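# Place the part on the cabinet rack

## Task

Set the part onto the rack inside the cabinet, then open the gripper and pull the arm away from it.

## Robot and tools

Robot: two 6-joint arms, left_arm and right_arm, each with a two-finger parallel gripper. All positions use one scene frame. Its origin sits on the table surface midway between the arms, +x points out across the table, +z points up, and left_arm is on the +y side. The names left and right refer to the arms, not to sides of a camera image. Base of left_arm: (+0.030, +0.313, 0) m, quat_wxyz (+1.000, 0, 0, +0.030). Base of right_arm: (+0.048, -0.353, 0) m, quat_wxyz (+0.997, 0, 0, +0.081).

Gripper: the fingers extend along the gripper's +z axis and move apart along its y axis. The reported end_effector_position is the point between the finger pads, roughly 1 cm short of the fingertips. A wrist camera is mounted on each gripper body, so allow some extra clearance around the hand.

execute_actions takes "actions", a list holding zero or one item, and an optional "pictures" boolean (pictures come by default). Three forms:
- {"actions": []} only reports the current state and commands nothing.
- A move: {"actions": [{"rows": [...], "steps": n}]}. "rows" holds 1 to 15 rows; "steps" is 1 to 15 (15 if omitted), each step lasting 1/30 s. One row is used per step, and the final row repeats if steps outnumber rows.
- A wait: {"actions": [{"steps": n}]} with n up to 300. It returns after n steps counted from the previous result, and your reply time is part of that count.
A refused call moves nothing.

Each row is one flat list of 14 numbers covering both arms, always all 14 even if only one arm should move: left_arm waist, shoulder, elbow, wrist pitch, wrist yaw, wrist roll, opening, then right_arm in that same order. The six joint values are absolute target angles in radians, matching what Joint positions prints, not offsets. Nominal ranges per arm: waist -2.618 to 3.054, shoulder 0.000 to 3.142, elbow 0.000 to 3.142, wrist pitch -1.571 to 1.571, wrist yaw -1.571 to 1.571, wrist roll -2.094 to 2.094. The real stops can differ from these by up to 0.036 rad either way. A target more than 0.036 rad outside a range, and also farther out than the joint's last reported angle, gets the whole call refused. A target beyond the true stop is cut to the stop, and the result then notes "joint sent to its limit" (possibly about an earlier action still running). Absence of that note does not prove more travel exists.

Opening is an absolute value from -1 (closed) to +1 (fully open). Between the ends, fingers move to where grip_measured would read the commanded number. To hold something, command less than its grip_measured: about 0.03 lower holds firmly, a smaller gap holds more gently. Pad force tops out near 50 to 62 N (lower on some grippers, and weaker on parts under about 2 mm thick); first contact can spike higher. Readings may be off by about 1 mm of opening per gripper, constant within a scene.

Motion limits: joint speed is capped. Each step, the target sent to a joint stays within a set margin of its measured angle (waist 0.202 rad, shoulder 0.258, elbow 0.238, wrist pitch 0.573, wrist yaw and roll 0.522). If the targets would put a gripper more than 70 mm from where it is, all that arm's targets are pulled back toward the current angles. So big moves need several calls.

Between calls, the arms keep heading for the last row sent, until all have nearly stopped (a slow or blocked arm counts as stopped) or any step is HELD; after that only a new action moves them on, though closing or opening fingers finish their travel.

Result lines: the state line reads `left_arm: …` | `right_arm: …` with each gripper's position (m) and quat_wxyz in the scene frame; it can be somewhat wrong, more so at long reach. Joint positions and Joint velocities give one block per arm: the six joints (rad, rad/s) then finger-pad gap (m, m/s; 0.094 m is fully open). grip_measured is the opening on the command scale. "joint command not followed" means a clearance check altered or stopped some joint targets; the rest of the row still ran. HELD flags steps on which your row was partly or fully not sent. MOTOR HOT appears from 75 °C; at 90 °C that arm halts for 10 s, and at 100 °C it goes limp and drops. These stops show as OVER-TEMPERATURE FAULT lines. Holding loads, even while idle, heats motors.

zoom_image: "camera" is one of cam_high, cam_left_wrist, cam_right_wrist (each image 504x504); "region" is [x0, y0, x1, y1] in pixels from the top-left, at most 504 by 504. It returns a closer look at the latest image.

read_manual: optional "section", only "licences"; returns licence text and moves nothing.

finished_scene: "scene" is the number of the current scene. It ends that scene for good and reports whether the goal holds, so call it only once the part rests on the rack, released, with the arm withdrawn.

Avoid: knocking or placing anything off the table, dropping or slipping the part, slamming or pushing hard, and letting the arms collide or squeeze each other. Brief outside tugs on a held part or nudges to loose objects may occur; grip accordingly.

Each tool is called after "Emit:" as a command line: name --argument value for each argument, lists and objects as JSON in quotes; but a table of rows of numbers goes row by row, as --pt "numbers of a row", without its own name.

## Session

Emit:
execute_actions --actions '[]'

Scene clock: 0.00 s of 4480.00 s.
left_arm: end_effector_position=(+0.1210, +0.4245, +0.1270) grip_measured=+1.000 end_effector_quat_wxyz=(-0.004, -0.643, +0.766, +0.008) | right_arm: end_effector_position=(+0.4604, -0.0009, +0.3970) grip_measured=+1.000 end_effector_quat_wxyz=(+0.375, +0.063, +0.851, +0.363)
Joint positions: left_arm=[ 0.795  1.074  0.932 -1.434 -0.018 -0.543  0.094] | right_arm=[ 0.547  1.939  2.313 -0.846  0.012  0.849  0.094]
Joint velocities: left_arm=[ 0.002 -0.007 -0.007 -0.022  0.007  0.022  0.   ] | right_arm=[-0.012 -0.007 -0.012 -0.022  0.007 -0.007  0.   ]
Motor temperatures (°C, as the motors report them): left_arm=[26 28 29 27 29 28] | right_arm=[29 29 29 30 28 28]

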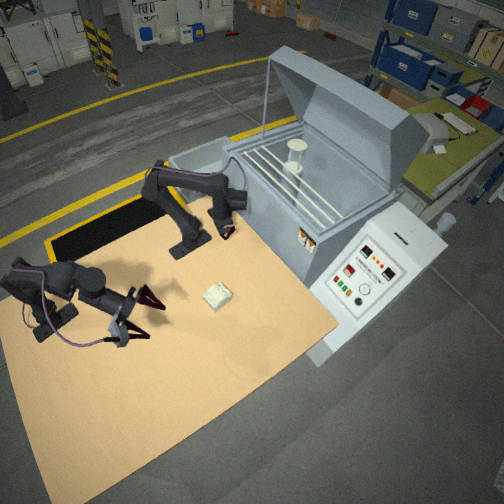

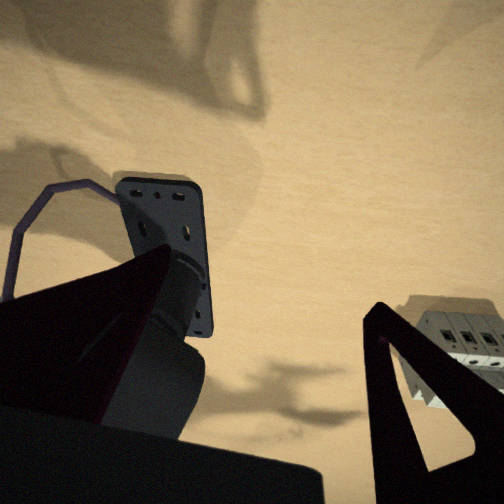

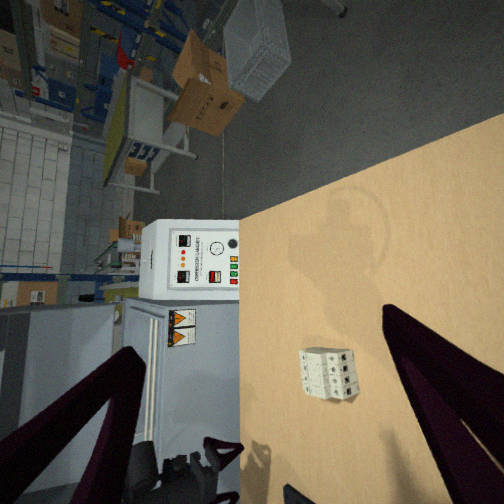

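Emit:
zoom_image --camera "cam_high" --region '[140, 40, 460, 360]'

Emit:
zoom_image --camera "cam_high" --region '[170, 250, 270, 350]'

Emit:
zoom_image --camera "cam_right_wrist" --region '[250, 300, 410, 460]'

Region (140, 40, 460, 360) of cam_high's 504x504 image, scaled by 1.575, with more detail than that image has.

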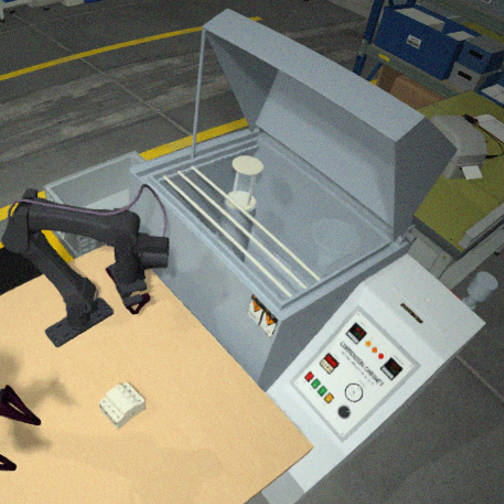

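Region (170, 250, 270, 350) of cam_high's 504x504 image, scaled by 5.040, with more detail than that image has.

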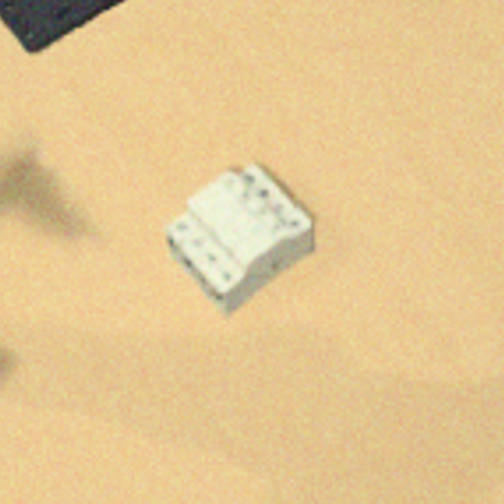

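Region (250, 300, 410, 460) of cam_right_wrist's 504x504 image, scaled by 3.150, with more detail than that image has.

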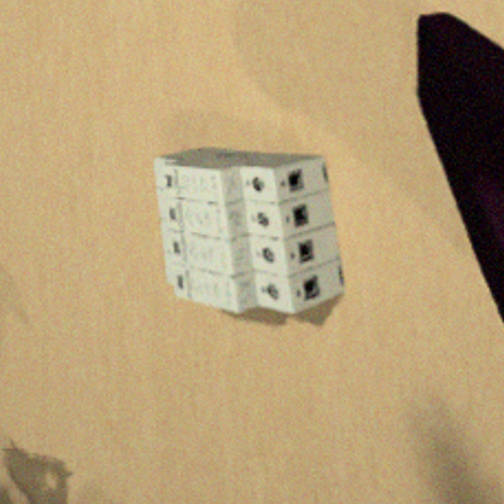

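Emit:
zoom_image --camera "cam_high" --region '[130, 150, 270, 290]'

Emit:
zoom_image --camera "cam_high" --region '[0, 230, 180, 410]'

Emit:
zoom_image --camera "cam_high" --region '[215, 110, 415, 310]'

Region (130, 150, 270, 290) of cam_high's 504x504 image, scaled by 3.600, with more detail than that image has.

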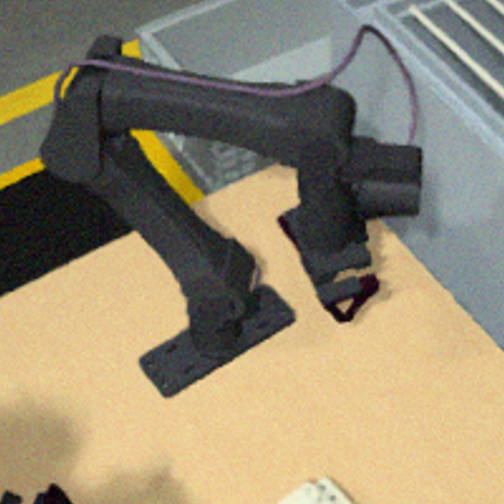

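Region (0, 230, 180, 410) of cam_high's 504x504 image, scaled by 2.800, with more detail than that image has.

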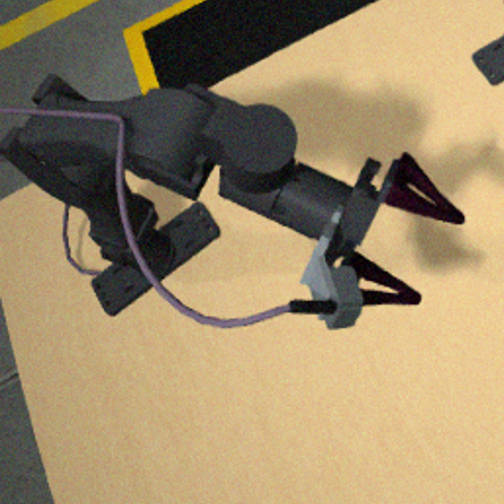

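Region (215, 110, 415, 310) of cam_high's 504x504 image, scaled by 2.520, with more detail than that image has.

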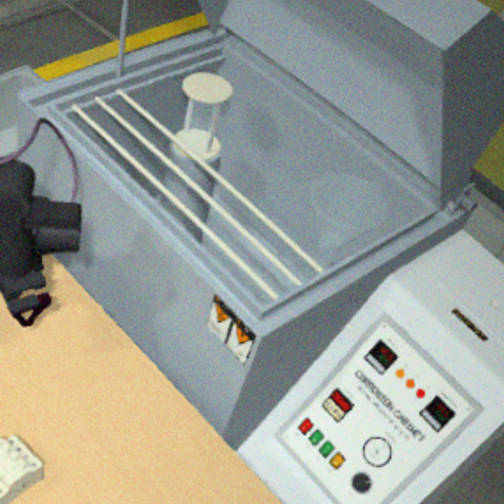

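Emit:
zoom_image --camera "cam_high" --region '[0, 252, 252, 504]'

Emit:
zoom_image --camera "cam_high" --region '[200, 200, 400, 400]'

Emit:
zoom_image --camera "cam_right_wrist" --region '[60, 200, 360, 500]'

Region (0, 252, 252, 504) of cam_high's 504x504 image, scaled by 2.000, with more detail than that image has.

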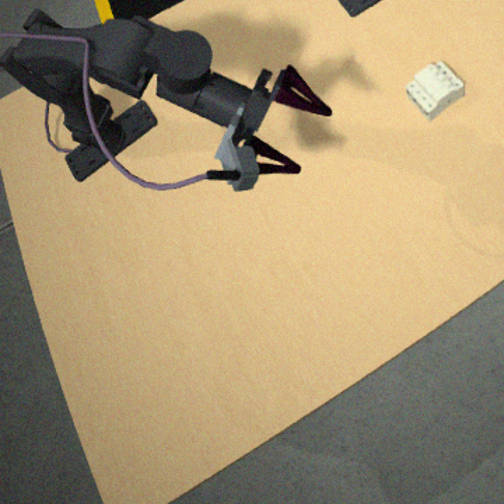

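Region (200, 200, 400, 400) of cam_high's 504x504 image, scaled by 2.520, with more detail than that image has.

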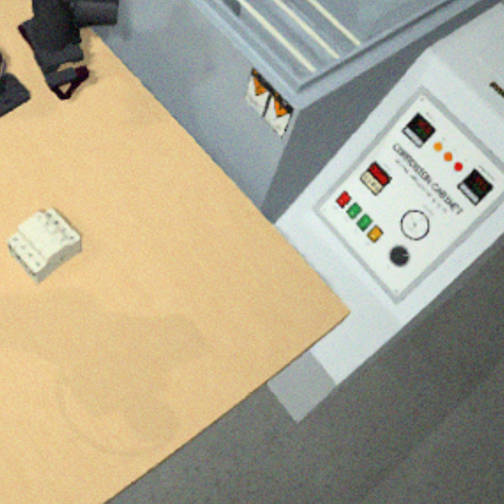

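Region (60, 200, 360, 500) of cam_right_wrist's 504x504 image, scaled by 1.680, with more detail than that image has.

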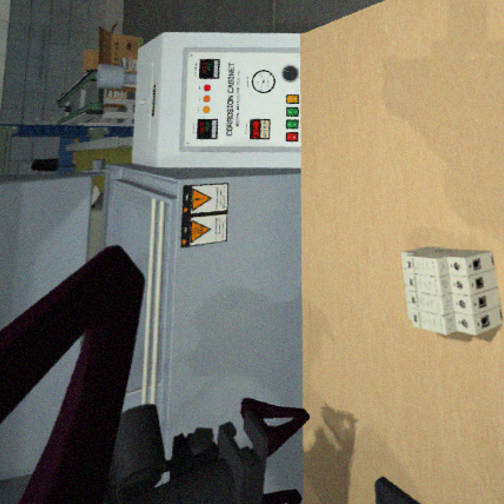

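Emit:
zoom_image --camera "cam_high" --region '[270, 190, 370, 290]'

Emit:
zoom_image --camera "cam_high" --region '[215, 115, 315, 215]'

Region (270, 190, 370, 290) of cam_high's 504x504 image, scaled by 5.040, with more detail than that image has.

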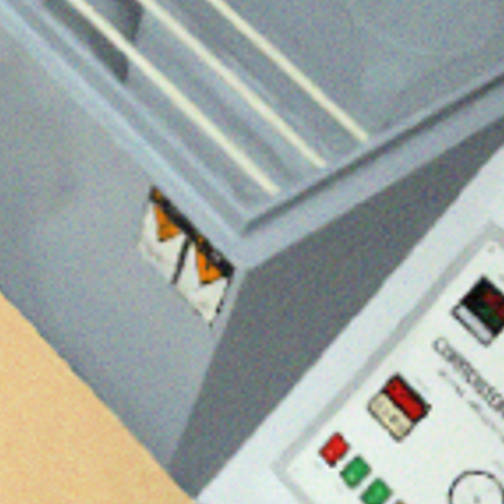

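Region (215, 115, 315, 215) of cam_high's 504x504 image, scaled by 5.040, with more detail than that image has.

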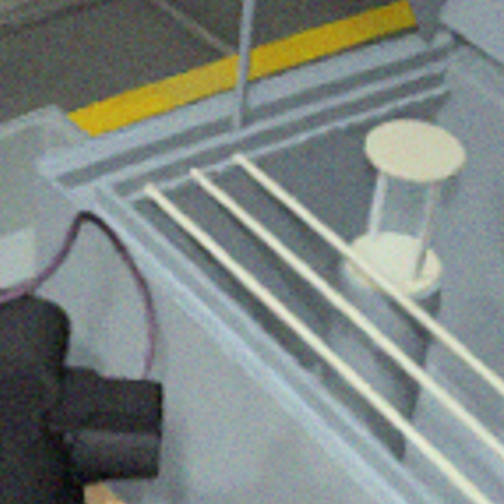

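Emit:
execute_actions --actions '[{"rows": [[0.785,1.084,0.938,-1.431,-0.006,-0.505,1,0.547,1.939,2.313,-0.846,0.012,0.849,1],[0.765,1.104,0.949,-1.426,0.016,-0.43,1,0.547,1.939,2.313,-0.846,0.012,0.849,1],[0.74,1.13,0.963,-1.419,0.045,-0.34,1,0.547,1.939,2.313,-0.846,0.012,0.849,1],[0.71,1.16,0.979,-1.411,0.08,-0.23,1,0.547,1.939,2.313,-0.846,0.012,0.849,1],[0.68,1.19,0.996,-1.403,0.114,-0.115,1,0.547,1.939,2.313,-0.846,0.012,0.849,1],[0.65,1.22,1.012,-1.395,0.148,0.0,1,0.547,1.939,2.313,-0.846,0.012,0.849,1],[0.62,1.25,1.029,-1.387,0.183,0.11,1,0.547,1.939,2.313,-0.846,0.012,0.849,1],[0.59,1.28,1.046,-1.379,0.217,0.22,1,0.547,1.939,2.313,-0.846,0.012,0.849,1],[0.56,1.31,1.062,-1.371,0.251,0.33,1,0.547,1.939,2.313,-0.846,0.012,0.849,1],[0.53,1.34,1.079,-1.363,0.286,0.44,1,0.547,1.939,2.313,-0.846,0.012,0.849,1],[0.5,1.37,1.095,-1.355,0.32,0.555,1,0.547,1.939,2.313,-0.846,0.012,0.849,1],[0.47,1.4,1.112,-1.347,0.354,0.665,1,0.547,1.939,2.313,-0.846,0.012,0.849,1],[0.44,1.43,1.129,-1.34,0.389,0.775,1,0.547,1.939,2.313,-0.846,0.012,0.849,1],[0.41,1.46,1.145,-1.332,0.423,0.89,1,0.547,1.939,2.313,-0.846,0.012,0.849,1],[0.177,1.692,1.274,-1.27,0.69,1.754,1,0.547,1.939,2.313,-0.846,0.012,0.849,1]], "steps": 15}]' --pictures false

Emit:
execute_actions --actions '[{"steps": 30}]'

Scene clock: 120.50 s of 4480.00 s.
left_arm: end_effector_position=(+0.2400, +0.3638, +0.1216) grip_measured=+1.000 end_effector_quat_wxyz=(+0.022, -0.005, +0.985, -0.169) | right_arm: end_effector_position=(+0.4604, -0.0008, +0.3969) grip_measured=+1.000 end_effector_quat_wxyz=(+0.375, +0.063, +0.851, +0.363)
Joint positions: left_arm=[ 0.434  1.447  1.122 -1.369  0.321  0.505  0.094] | right_arm=[ 0.547  1.939  2.312 -0.846  0.012  0.849  0.094]
Joint velocities: left_arm=[-1.136  1.419  1.062 -0.11   1.429  1.766  0.   ] | right_arm=[-0.007  0.012  0.007 -0.022 -0.081 -0.022  0.   ]
Motor temperatures (°C, as the motors report them): left_arm=[26 29 35 28 29 28] | right_arm=[29 42 34 38 28 28]
Steps of this call (steps 1 to 90: nothing new was sent; then 117.00 s passed at rest; steps 91 to 105: all 15 steps of this action). Readings (joint positions):
91: left_arm=[0.795 1.074 0.932 -1.434 -0.017 -0.538] | right_arm=[0.547 1.939 2.313 -0.846 0.012 0.849]
92: left_arm=[0.792 1.077 0.932 -1.434 -0.013 -0.521] | right_arm=[0.547 1.939 2.312 -0.846 0.012 0.849]
94: left_arm=[0.763 1.102 0.937 -1.434 0.008 -0.444] | right_arm=[0.547 1.939 2.312 -0.846 0.012 0.849]
98: left_arm=[0.650 1.222 0.992 -1.419 0.097 -0.147] | right_arm=[0.547 1.939 2.312 -0.846 0.012 0.849]
105: the state above

Scene clock: 121.50 s of 4480.00 s.
left_arm: end_effector_position=(+0.3151, +0.2668, +0.1187) grip_measured=+1.000 end_effector_quat_wxyz=(+0.230, +0.627, +0.703, -0.245) | right_arm: end_effector_position=(+0.4604, -0.0009, +0.3970) grip_measured=+1.000 end_effector_quat_wxyz=(+0.375, +0.063, +0.851, +0.363)
Joint positions: left_arm=[ 0.167  1.704  1.247 -1.275  0.669  1.739  0.094] | right_arm=[ 0.547  1.939  2.313 -0.846  0.012  0.849  0.094]
Joint velocities: left_arm=[-0.022 -0.007 -0.017  0.022  0.037  0.066  0.   ] | right_arm=[ 0.007  0.002 -0.002  0.081  0.007 -0.007  0.   ]
Motor temperatures (°C, as the motors report them): left_arm=[26 29 35 28 29 28] | right_arm=[29 42 34 38 28 28]
Steps of this call (steps 1 to 30: the robot went on to your last target). Readings (joint positions):
1: left_arm=[0.390 1.502 1.159 -1.364 0.368 0.574] | right_arm=[0.547 1.939 2.312 -0.846 0.012 0.849]
2: left_arm=[0.341 1.558 1.193 -1.347 0.413 0.650] | right_arm=[0.547 1.939 2.312 -0.846 0.012 0.849]
4: left_arm=[0.242 1.654 1.239 -1.304 0.506 0.842] | right_arm=[0.547 1.939 2.312 -0.846 0.012 0.849]
8: left_arm=[0.166 1.706 1.247 -1.276 0.612 1.240] | right_arm=[0.547 1.939 2.312 -0.846 0.012 0.849]
30: the state above

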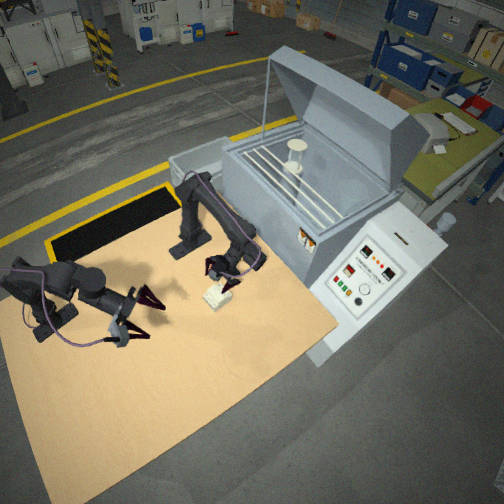

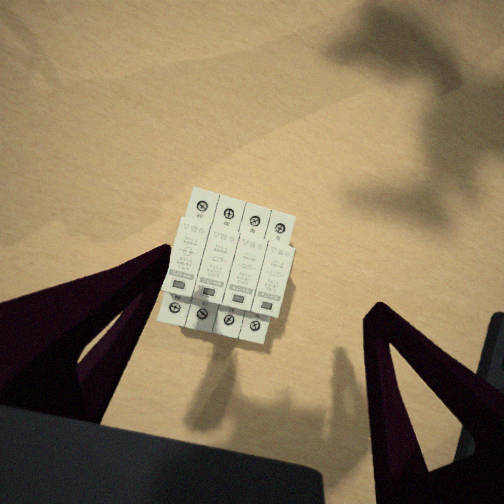

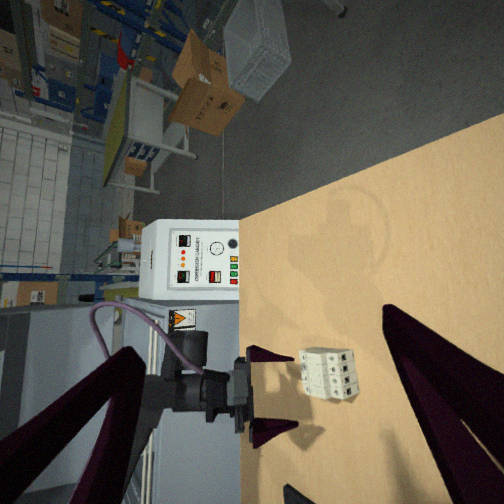

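Emit:
execute_actions --actions '[{"rows": [[0.176,1.696,1.27,-1.258,0.692,1.754,1,0.547,1.939,2.313,-0.846,0.012,0.849,1],[0.176,1.7,1.265,-1.245,0.694,1.754,1,0.547,1.939,2.313,-0.846,0.012,0.849,1],[0.175,1.706,1.259,-1.228,0.696,1.754,1,0.547,1.939,2.313,-0.846,0.012,0.849,1],[0.175,1.712,1.252,-1.21,0.698,1.754,1,0.547,1.939,2.313,-0.846,0.012,0.849,1],[0.174,1.719,1.245,-1.19,0.701,1.754,1,0.547,1.939,2.313,-0.846,0.012,0.849,1],[0.174,1.726,1.238,-1.17,0.703,1.755,1,0.547,1.939,2.313,-0.846,0.012,0.849,1],[0.173,1.732,1.231,-1.15,0.706,1.755,1,0.547,1.939,2.313,-0.846,0.012,0.849,1],[0.173,1.738,1.224,-1.132,0.708,1.755,1,0.547,1.939,2.313,-0.846,0.012,0.849,1],[0.172,1.742,1.219,-1.118,0.71,1.755,1,0.547,1.939,2.313,-0.846,0.012,0.849,1],[0.172,1.746,1.215,-1.106,0.711,1.755,1,0.547,1.939,2.313,-0.846,0.012,0.849,1]], "steps": 15}]' --pictures false

Emit:
execute_actions --actions '[{"steps": 12}]'

Scene clock: 164.23 s of 4480.00 s.
left_arm: end_effector_position=(+0.3427, +0.2706, +0.1067) grip_measured=+1.000 end_effector_quat_wxyz=(+0.266, +0.641, +0.690, -0.208) | right_arm: end_effector_position=(+0.4604, -0.0009, +0.3970) grip_measured=+1.000 end_effector_quat_wxyz=(+0.375, +0.063, +0.851, +0.363)
Joint positions: left_arm=[ 0.167  1.737  1.237 -1.129  0.687  1.745  0.094] | right_arm=[ 0.547  1.939  2.313 -0.846  0.012  0.849  0.094]
Joint velocities: left_arm=[-0.007  0.007 -0.066  0.125  0.007  0.037  0.   ] | right_arm=[ 0.002 -0.002 -0.012 -0.066 -0.022  0.022  0.   ]
Motor temperatures (°C, as the motors report them): left_arm=[26 35 38 27 29 28] | right_arm=[29 44 34 40 28 28]
Steps of this call (steps 1 to 15: the robot went on to your last target; steps 16 to 90: nothing new was sent; then 39.23 s passed at rest; steps 91 to 105: all 15 steps of this action). Readings (joint positions):
91: left_arm=[0.167 1.704 1.247 -1.274 0.670 1.743] | right_arm=[0.547 1.939 2.312 -0.846 0.012 0.849]
92: left_arm=[0.167 1.704 1.247 -1.271 0.670 1.743] | right_arm=[0.547 1.939 2.312 -0.846 0.012 0.849]
94: left_arm=[0.167 1.704 1.247 -1.257 0.672 1.743] | right_arm=[0.547 1.939 2.312 -0.846 0.012 0.849]
98: left_arm=[0.167 1.712 1.247 -1.205 0.680 1.744] | right_arm=[0.547 1.939 2.312 -0.846 0.012 0.849]
105: the state above

Scene clock: 164.63 s of 4480.00 s.
left_arm: end_effector_position=(+0.3457, +0.2709, +0.1064) grip_measured=+1.000 end_effector_quat_wxyz=(+0.271, +0.642, +0.688, -0.203) | right_arm: end_effector_position=(+0.4604, -0.0008, +0.3969) grip_measured=+1.000 end_effector_quat_wxyz=(+0.375, +0.063, +0.851, +0.363)
Joint positions: left_arm=[ 0.167  1.737  1.235 -1.113  0.69   1.745  0.094] | right_arm=[ 0.547  1.939  2.312 -0.846  0.012  0.849  0.094]
Joint velocities: left_arm=[-0.002  0.002 -0.007 -0.007  0.007 -0.007  0.   ] | right_arm=[-0.007  0.022 -0.002 -0.022  0.037  0.022  0.   ]
Motor temperatures (°C, as the motors report them): left_arm=[26 35 38 27 29 28] | right_arm=[29 44 34 40 28 28]
Steps of this call (steps 1 to 12: the robot went on to your last target). Readings (joint positions):
1: left_arm=[0.167 1.737 1.236 -1.126 0.688 1.745] | right_arm=[0.547 1.939 2.312 -0.846 0.012 0.849]
2: left_arm=[0.167 1.737 1.235 -1.123 0.688 1.745] | right_arm=[0.547 1.939 2.312 -0.846 0.012 0.849]
4: left_arm=[0.167 1.737 1.235 -1.119 0.689 1.745] | right_arm=[0.547 1.939 2.312 -0.846 0.012 0.849]
8: left_arm=[0.167 1.737 1.235 -1.114 0.689 1.745] | right_arm=[0.547 1.939 2.313 -0.846 0.012 0.849]
12: the state above

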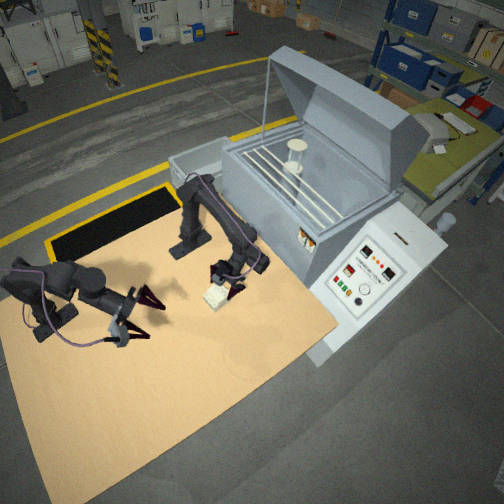

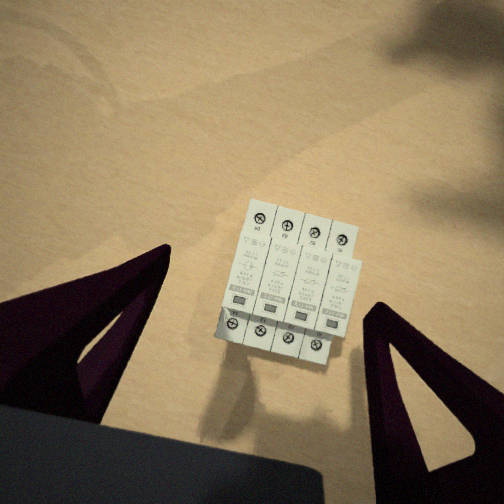

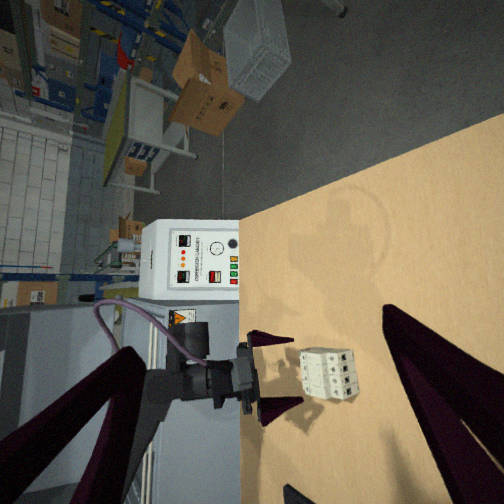

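Emit:
zoom_image --camera "cam_left_wrist" --region '[150, 170, 410, 430]'

Region (150, 170, 410, 430) of cam_left_wrist's 504x504 image, scaled by 1.938, with more detail than that image has.

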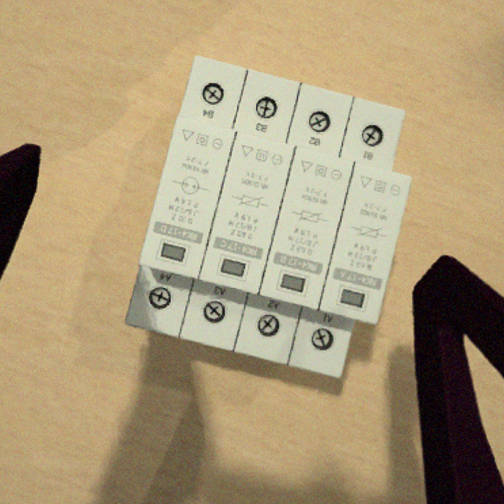

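Emit:
execute_actions --actions '[{"rows": [[0.172,1.748,1.208,-1.106,0.711,1.755,1,0.547,1.939,2.313,-0.846,0.012,0.849,1],[0.172,1.75,1.2,-1.106,0.711,1.755,1,0.547,1.939,2.313,-0.846,0.012,0.849,1],[0.172,1.752,1.191,-1.106,0.711,1.755,1,0.547,1.939,2.313,-0.846,0.012,0.849,1],[0.172,1.754,1.182,-1.106,0.711,1.755,1,0.547,1.939,2.313,-0.846,0.012,0.849,1],[0.172,1.756,1.173,-1.106,0.711,1.755,1,0.547,1.939,2.313,-0.846,0.012,0.849,1],[0.172,1.757,1.165,-1.106,0.711,1.755,1,0.547,1.939,2.313,-0.846,0.012,0.849,1],[0.172,1.758,1.159,-1.106,0.711,1.755,1,0.547,1.939,2.313,-0.846,0.012,0.849,1],[0.172,1.758,1.155,-1.106,0.711,1.755,1,0.547,1.939,2.313,-0.846,0.012,0.849,1]], "steps": 15}]'

Scene clock: 182.40 s of 4480.00 s.
left_arm: end_effector_position=(+0.3295, +0.2669, +0.0888) grip_measured=+1.000 end_effector_quat_wxyz=(+0.253, +0.632, +0.695, -0.231) | right_arm: end_effector_position=(+0.4604, -0.0008, +0.3969) grip_measured=+1.000 end_effector_quat_wxyz=(+0.375, +0.063, +0.851, +0.363)
Joint positions: left_arm=[ 0.167  1.75   1.172 -1.107  0.692  1.745  0.094] | right_arm=[ 0.547  1.939  2.312 -0.846  0.012  0.849  0.094]
Joint velocities: left_arm=[ 0.012 -0.002  0.007 -0.007 -0.066  0.051  0.   ] | right_arm=[-0.012 -0.002 -0.002 -0.007 -0.022 -0.007  0.   ]
Motor temperatures (°C, as the motors report them): left_arm=[26 35 36 28 29 28] | right_arm=[29 44 35 40 28 28]
Steps of this call (steps 1 to 30: the robot went on to your last target; steps 31 to 90: nothing new was sent; then 14.27 s passed at rest; steps 91 to 105: all 15 steps of this action). Readings (joint positions):
91: left_arm=[0.167 1.737 1.235 -1.112 0.690 1.745] | right_arm=[0.547 1.939 2.312 -0.846 0.012 0.849]
92: left_arm=[0.167 1.737 1.234 -1.110 0.691 1.745] | right_arm=[0.547 1.939 2.312 -0.846 0.012 0.849]
94: left_arm=[0.167 1.737 1.222 -1.107 0.692 1.745] | right_arm=[0.547 1.939 2.312 -0.846 0.012 0.849]
98: left_arm=[0.167 1.741 1.186 -1.107 0.692 1.745] | right_arm=[0.547 1.939 2.312 -0.846 0.012 0.849]
105: the state above

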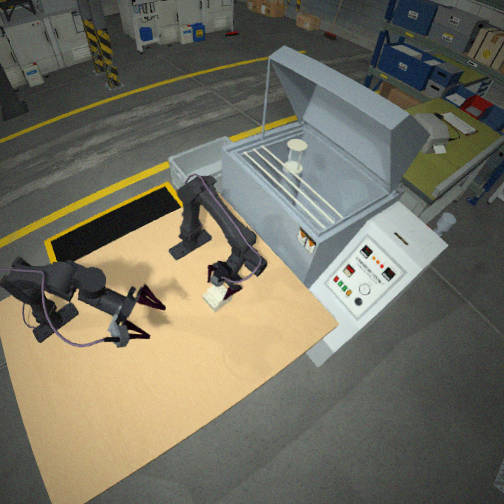

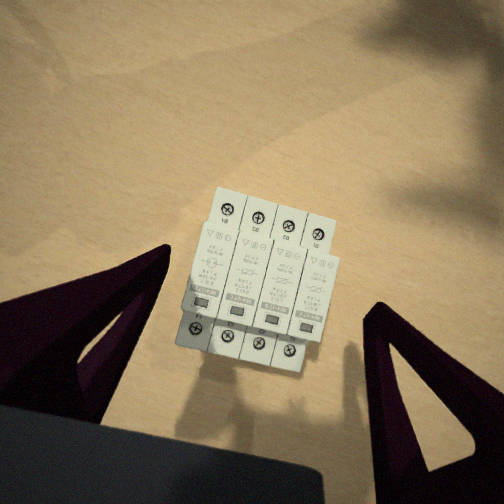

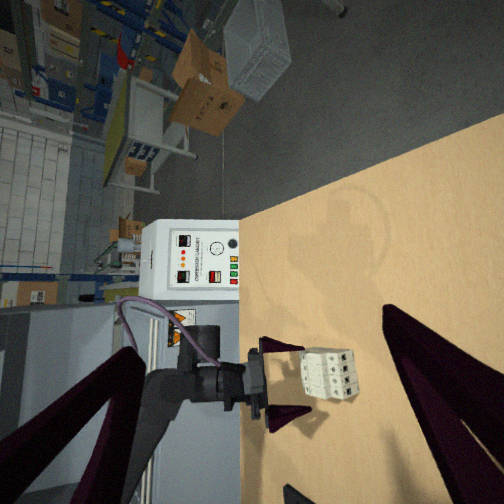

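Emit:
execute_actions --actions '[{"rows": [[0.172,1.758,1.154,-1.098,0.711,1.755,1,0.547,1.939,2.313,-0.846,0.012,0.849,1],[0.172,1.759,1.152,-1.092,0.711,1.755,1,0.547,1.939,2.313,-0.846,0.012,0.849,1],[0.172,1.761,1.15,-1.084,0.711,1.755,1,0.547,1.939,2.313,-0.846,0.012,0.849,1],[0.172,1.763,1.146,-1.076,0.711,1.755,1,0.547,1.939,2.313,-0.846,0.012,0.849,1],[0.172,1.765,1.141,-1.066,0.711,1.755,1,0.547,1.939,2.313,-0.846,0.012,0.849,1],[0.172,1.768,1.136,-1.055,0.711,1.755,1,0.547,1.939,2.313,-0.846,0.012,0.849,1],[0.172,1.771,1.129,-1.044,0.711,1.755,1,0.547,1.939,2.313,-0.846,0.012,0.849,1],[0.172,1.775,1.123,-1.031,0.711,1.755,1,0.547,1.939,2.313,-0.846,0.012,0.849,1],[0.172,1.779,1.116,-1.019,0.711,1.755,1,0.547,1.939,2.313,-0.846,0.012,0.849,1],[0.172,1.784,1.108,-1.006,0.711,1.755,1,0.547,1.939,2.313,-0.846,0.012,0.849,1],[0.172,1.789,1.101,-0.993,0.711,1.755,1,0.547,1.939,2.313,-0.846,0.012,0.849,1],[0.172,1.794,1.093,-0.979,0.711,1.755,1,0.547,1.939,2.313,-0.846,0.012,0.849,1],[0.172,1.799,1.086,-0.966,0.711,1.755,1,0.547,1.939,2.313,-0.846,0.012,0.849,1],[0.172,1.805,1.078,-0.953,0.711,1.755,1,0.547,1.939,2.313,-0.846,0.012,0.849,1],[0.172,1.811,1.071,-0.941,0.711,1.755,1,0.547,1.939,2.313,-0.846,0.012,0.849,1]], "steps": 15}]' --pictures false

Emit:
execute_actions --actions '[{"rows": [[0.172,1.816,1.064,-0.929,0.711,1.755,1,0.547,1.939,2.313,-0.846,0.012,0.849,1],[0.172,1.822,1.057,-0.917,0.711,1.755,1,0.547,1.939,2.313,-0.846,0.012,0.849,1],[0.172,1.828,1.051,-0.907,0.711,1.755,1,0.547,1.939,2.313,-0.846,0.012,0.849,1],[0.172,1.834,1.045,-0.897,0.711,1.755,1,0.547,1.939,2.313,-0.846,0.012,0.849,1],[0.172,1.839,1.04,-0.888,0.711,1.755,1,0.547,1.939,2.313,-0.846,0.012,0.849,1],[0.172,1.844,1.035,-0.881,0.711,1.755,1,0.547,1.939,2.313,-0.846,0.012,0.849,1],[0.172,1.848,1.03,-0.875,0.711,1.755,1,0.547,1.939,2.313,-0.846,0.012,0.849,1],[0.172,1.852,1.027,-0.871,0.711,1.755,1,0.547,1.939,2.313,-0.846,0.012,0.849,1],[0.172,1.855,1.024,-0.868,0.711,1.755,1,0.547,1.939,2.313,-0.846,0.012,0.849,1],[0.172,1.857,1.022,-0.867,0.711,1.755,1,0.547,1.939,2.313,-0.846,0.012,0.849,1],[0.172,1.859,1.02,-0.867,0.711,1.755,1,0.547,1.939,2.313,-0.846,0.012,0.849,1]], "steps": 15}]'

Scene clock: 201.50 s of 4480.00 s.
left_arm: end_effector_position=(+0.3300, +0.2668, +0.0618) grip_measured=+1.000 end_effector_quat_wxyz=(+0.254, +0.633, +0.694, -0.230) | right_arm: end_effector_position=(+0.4604, -0.0009, +0.3970) grip_measured=+1.000 end_effector_quat_wxyz=(+0.375, +0.063, +0.851, +0.363)
Joint positions: left_arm=[ 0.167  1.789  1.104 -0.996  0.693  1.745  0.094] | right_arm=[ 0.547  1.939  2.313 -0.846  0.012  0.849  0.094]
Joint velocities: left_arm=[-0.022  0.164 -0.198  0.315 -0.022 -0.007  0.   ] | right_arm=[-0.012  0.002  0.002 -0.037 -0.051  0.007  0.   ]
Motor temperatures (°C, as the motors report them): left_arm=[26 35 35 27 29 28] | right_arm=[29 45 35 41 28 28]
Steps of this call (steps 1 to 15: the robot went on to your last target; steps 16 to 90: nothing new was sent; then 15.60 s passed at rest; steps 91 to 105: all 15 steps of this action). Readings (joint positions):
91: left_arm=[0.167 1.750 1.172 -1.107 0.692 1.745] | right_arm=[0.547 1.939 2.312 -0.846 0.012 0.849]
92: left_arm=[0.167 1.750 1.172 -1.105 0.692 1.745] | right_arm=[0.547 1.939 2.313 -0.846 0.012 0.849]
94: left_arm=[0.167 1.750 1.172 -1.100 0.692 1.745] | right_arm=[0.547 1.939 2.312 -0.846 0.012 0.849]
98: left_arm=[0.167 1.751 1.160 -1.070 0.693 1.745] | right_arm=[0.547 1.939 2.312 -0.846 0.012 0.849]
105: the state above

Scene clock: 202.00 s of 4480.00 s.
left_arm: end_effector_position=(+0.3281, +0.2664, +0.0311) grip_measured=+1.000 end_effector_quat_wxyz=(+0.252, +0.631, +0.695, -0.234) | right_arm: end_effector_position=(+0.4604, -0.0008, +0.3969) grip_measured=+1.000 end_effector_quat_wxyz=(+0.375, +0.063, +0.851, +0.363)
Joint positions: left_arm=[ 0.167  1.848  1.04  -0.883  0.693  1.745  0.094] | right_arm=[ 0.547  1.939  2.312 -0.846  0.012  0.849  0.094]
Joint velocities: left_arm=[-0.012 -0.012 -0.002  0.051  0.066 -0.007  0.   ] | right_arm=[-0.002 -0.002  0.002 -0.037  0.007 -0.125  0.   ]
Motor temperatures (°C, as the motors report them): left_arm=[26 35 35 27 29 28] | right_arm=[29 45 35 41 28 28]
Steps of this call (steps 1 to 15: all 15 steps of this action). Readings (joint positions):
1: left_arm=[0.167 1.795 1.097 -0.985 0.693 1.745] | right_arm=[0.547 1.939 2.312 -0.846 0.012 0.849]
2: left_arm=[0.167 1.801 1.089 -0.973 0.693 1.745] | right_arm=[0.547 1.939 2.312 -0.846 0.012 0.849]
4: left_arm=[0.167 1.812 1.076 -0.950 0.693 1.745] | right_arm=[0.547 1.939 2.313 -0.846 0.012 0.849]
8: left_arm=[0.167 1.833 1.055 -0.911 0.693 1.745] | right_arm=[0.547 1.939 2.312 -0.846 0.012 0.849]
15: the state above

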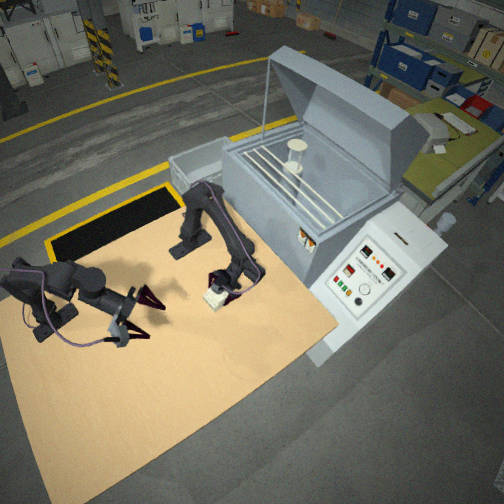

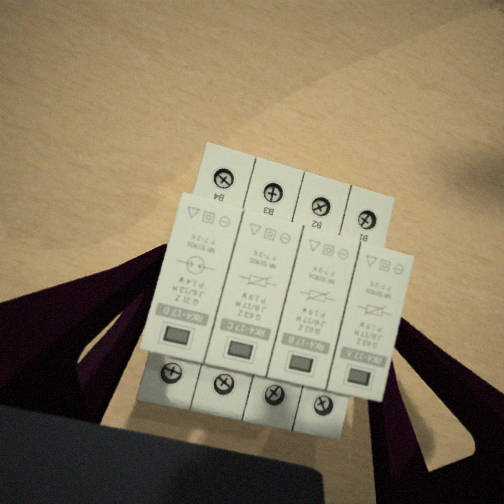

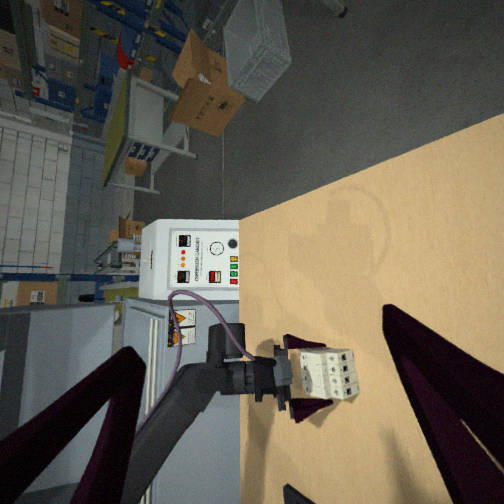

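Emit:
execute_actions --actions '[{"rows": [[0.172,1.859,1.02,-0.867,0.711,1.755,0.95,0.547,1.939,2.313,-0.846,0.012,0.849,1],[0.172,1.859,1.02,-0.867,0.711,1.755,0.9,0.547,1.939,2.313,-0.846,0.012,0.849,1],[0.172,1.859,1.02,-0.867,0.711,1.755,0.85,0.547,1.939,2.313,-0.846,0.012,0.849,1],[0.172,1.859,1.02,-0.867,0.711,1.755,0.8,0.547,1.939,2.313,-0.846,0.012,0.849,1],[0.172,1.859,1.02,-0.867,0.711,1.755,0.76,0.547,1.939,2.313,-0.846,0.012,0.849,1],[0.172,1.859,1.02,-0.867,0.711,1.755,0.72,0.547,1.939,2.313,-0.846,0.012,0.849,1],[0.172,1.859,1.02,-0.867,0.711,1.755,0.69,0.547,1.939,2.313,-0.846,0.012,0.849,1],[0.172,1.859,1.02,-0.867,0.711,1.755,0.66,0.547,1.939,2.313,-0.846,0.012,0.849,1],[0.172,1.859,1.02,-0.867,0.711,1.755,0.64,0.547,1.939,2.313,-0.846,0.012,0.849,1],[0.172,1.859,1.02,-0.867,0.711,1.755,0.62,0.547,1.939,2.313,-0.846,0.012,0.849,1],[0.172,1.859,1.02,-0.867,0.711,1.755,0.6,0.547,1.939,2.313,-0.846,0.012,0.849,1],[0.172,1.859,1.02,-0.867,0.711,1.755,0.585,0.547,1.939,2.313,-0.846,0.012,0.849,1],[0.172,1.859,1.02,-0.867,0.711,1.755,0.57,0.547,1.939,2.313,-0.846,0.012,0.849,1],[0.172,1.859,1.02,-0.867,0.711,1.755,0.56,0.547,1.939,2.313,-0.846,0.012,0.849,1],[0.172,1.859,1.02,-0.867,0.711,1.755,0.55,0.547,1.939,2.313,-0.846,0.012,0.849,1]], "steps": 15}]' --pictures false

Emit:
execute_actions --actions '[{"rows": [[0.172,1.859,1.02,-0.867,0.711,1.755,0.54,0.547,1.939,2.313,-0.846,0.012,0.849,1],[0.172,1.859,1.02,-0.867,0.711,1.755,0.53,0.547,1.939,2.313,-0.846,0.012,0.849,1],[0.172,1.859,1.02,-0.867,0.711,1.755,0.52,0.547,1.939,2.313,-0.846,0.012,0.849,1],[0.172,1.859,1.02,-0.867,0.711,1.755,0.51,0.547,1.939,2.313,-0.846,0.012,0.849,1],[0.172,1.859,1.02,-0.867,0.711,1.755,0.5,0.547,1.939,2.313,-0.846,0.012,0.849,1],[0.172,1.859,1.02,-0.867,0.711,1.755,0.49,0.547,1.939,2.313,-0.846,0.012,0.849,1],[0.172,1.859,1.02,-0.867,0.711,1.755,0.48,0.547,1.939,2.313,-0.846,0.012,0.849,1]], "steps": 12}]'

Scene clock: 210.87 s of 4480.00 s.
left_arm: end_effector_position=(+0.3318, +0.2672, +0.0307) grip_measured=+0.556 end_effector_quat_wxyz=(+0.257, +0.634, +0.693, -0.227) | right_arm: end_effector_position=(+0.4604, -0.0008, +0.3969) grip_measured=+1.000 end_effector_quat_wxyz=(+0.375, +0.063, +0.851, +0.363)
Joint positions: left_arm=[ 0.167  1.848  1.04  -0.864  0.693  1.745  0.073] | right_arm=[ 0.547  1.939  2.312 -0.846  0.012  0.849  0.094]
Joint velocities: left_arm=[-0.012 -0.012  0.002  0.037 -0.007 -0.037 -0.008] | right_arm=[-0.007 -0.012 -0.002  0.022 -0.007 -0.007  0.   ]
Motor temperatures (°C, as the motors report them): left_arm=[26 35 34 27 29 28] | right_arm=[29 45 35 41 28 28]
Steps of this call (steps 1 to 15: the robot went on to your last target; steps 16 to 90: nothing new was sent; then 5.37 s passed at rest; steps 91 to 105: all 15 steps of this action). Readings (joint positions):
91: left_arm=[0.167 1.848 1.040 -0.873 0.693 1.745] | right_arm=[0.547 1.939 2.312 -0.846 0.012 0.849]
92: left_arm=[0.167 1.848 1.040 -0.873 0.693 1.745] | right_arm=[0.547 1.939 2.312 -0.846 0.012 0.849]
94: left_arm=[0.167 1.848 1.040 -0.873 0.693 1.745] | right_arm=[0.547 1.939 2.312 -0.846 0.012 0.849]
98: left_arm=[0.167 1.848 1.040 -0.873 0.693 1.745] | right_arm=[0.547 1.939 2.312 -0.846 0.012 0.849]
105: the state above

Scene clock: 211.27 s of 4480.00 s.
left_arm: end_effector_position=(+0.3319, +0.2672, +0.0307) grip_measured=+0.526 end_effector_quat_wxyz=(+0.257, +0.634, +0.693, -0.227) | right_arm: end_effector_position=(+0.4604, -0.0008, +0.3969) grip_measured=+1.000 end_effector_quat_wxyz=(+0.375, +0.063, +0.851, +0.363)
Joint positions: left_arm=[ 0.167  1.848  1.04  -0.864  0.693  1.745  0.072] | right_arm=[ 0.547  1.939  2.312 -0.846  0.012  0.849  0.094]
Joint velocities: left_arm=[-0.002 -0.012  0.027 -0.051  0.007  0.007 -0.001] | right_arm=[ 0.017 -0.007 -0.022  0.081  0.022 -0.022  0.   ]
Motor temperatures (°C, as the motors report them): left_arm=[26 35 34 27 29 28] | right_arm=[29 45 35 41 28 28]
Steps of this call (steps 1 to 12: all 12 steps of this action). Readings (joint positions):
1: left_arm=[0.167 1.848 1.040 -0.864 0.693 1.745] | right_arm=[0.547 1.939 2.312 -0.846 0.012 0.849]
2: left_arm=[0.167 1.848 1.040 -0.864 0.693 1.745] | right_arm=[0.547 1.939 2.312 -0.846 0.012 0.849]
4: left_arm=[0.167 1.848 1.040 -0.864 0.693 1.745] | right_arm=[0.547 1.939 2.312 -0.846 0.012 0.849]
8: left_arm=[0.167 1.848 1.040 -0.864 0.693 1.745] | right_arm=[0.547 1.939 2.312 -0.846 0.012 0.849]
12: the state above

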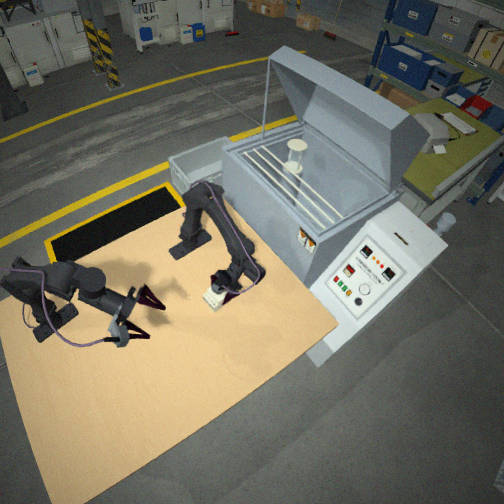

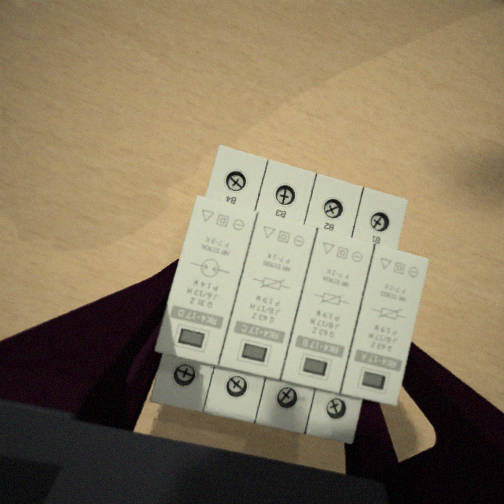

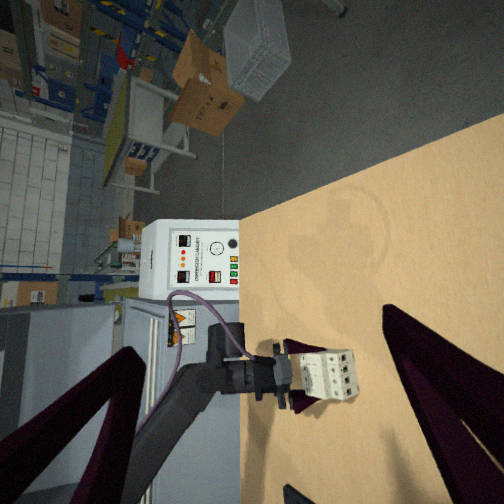

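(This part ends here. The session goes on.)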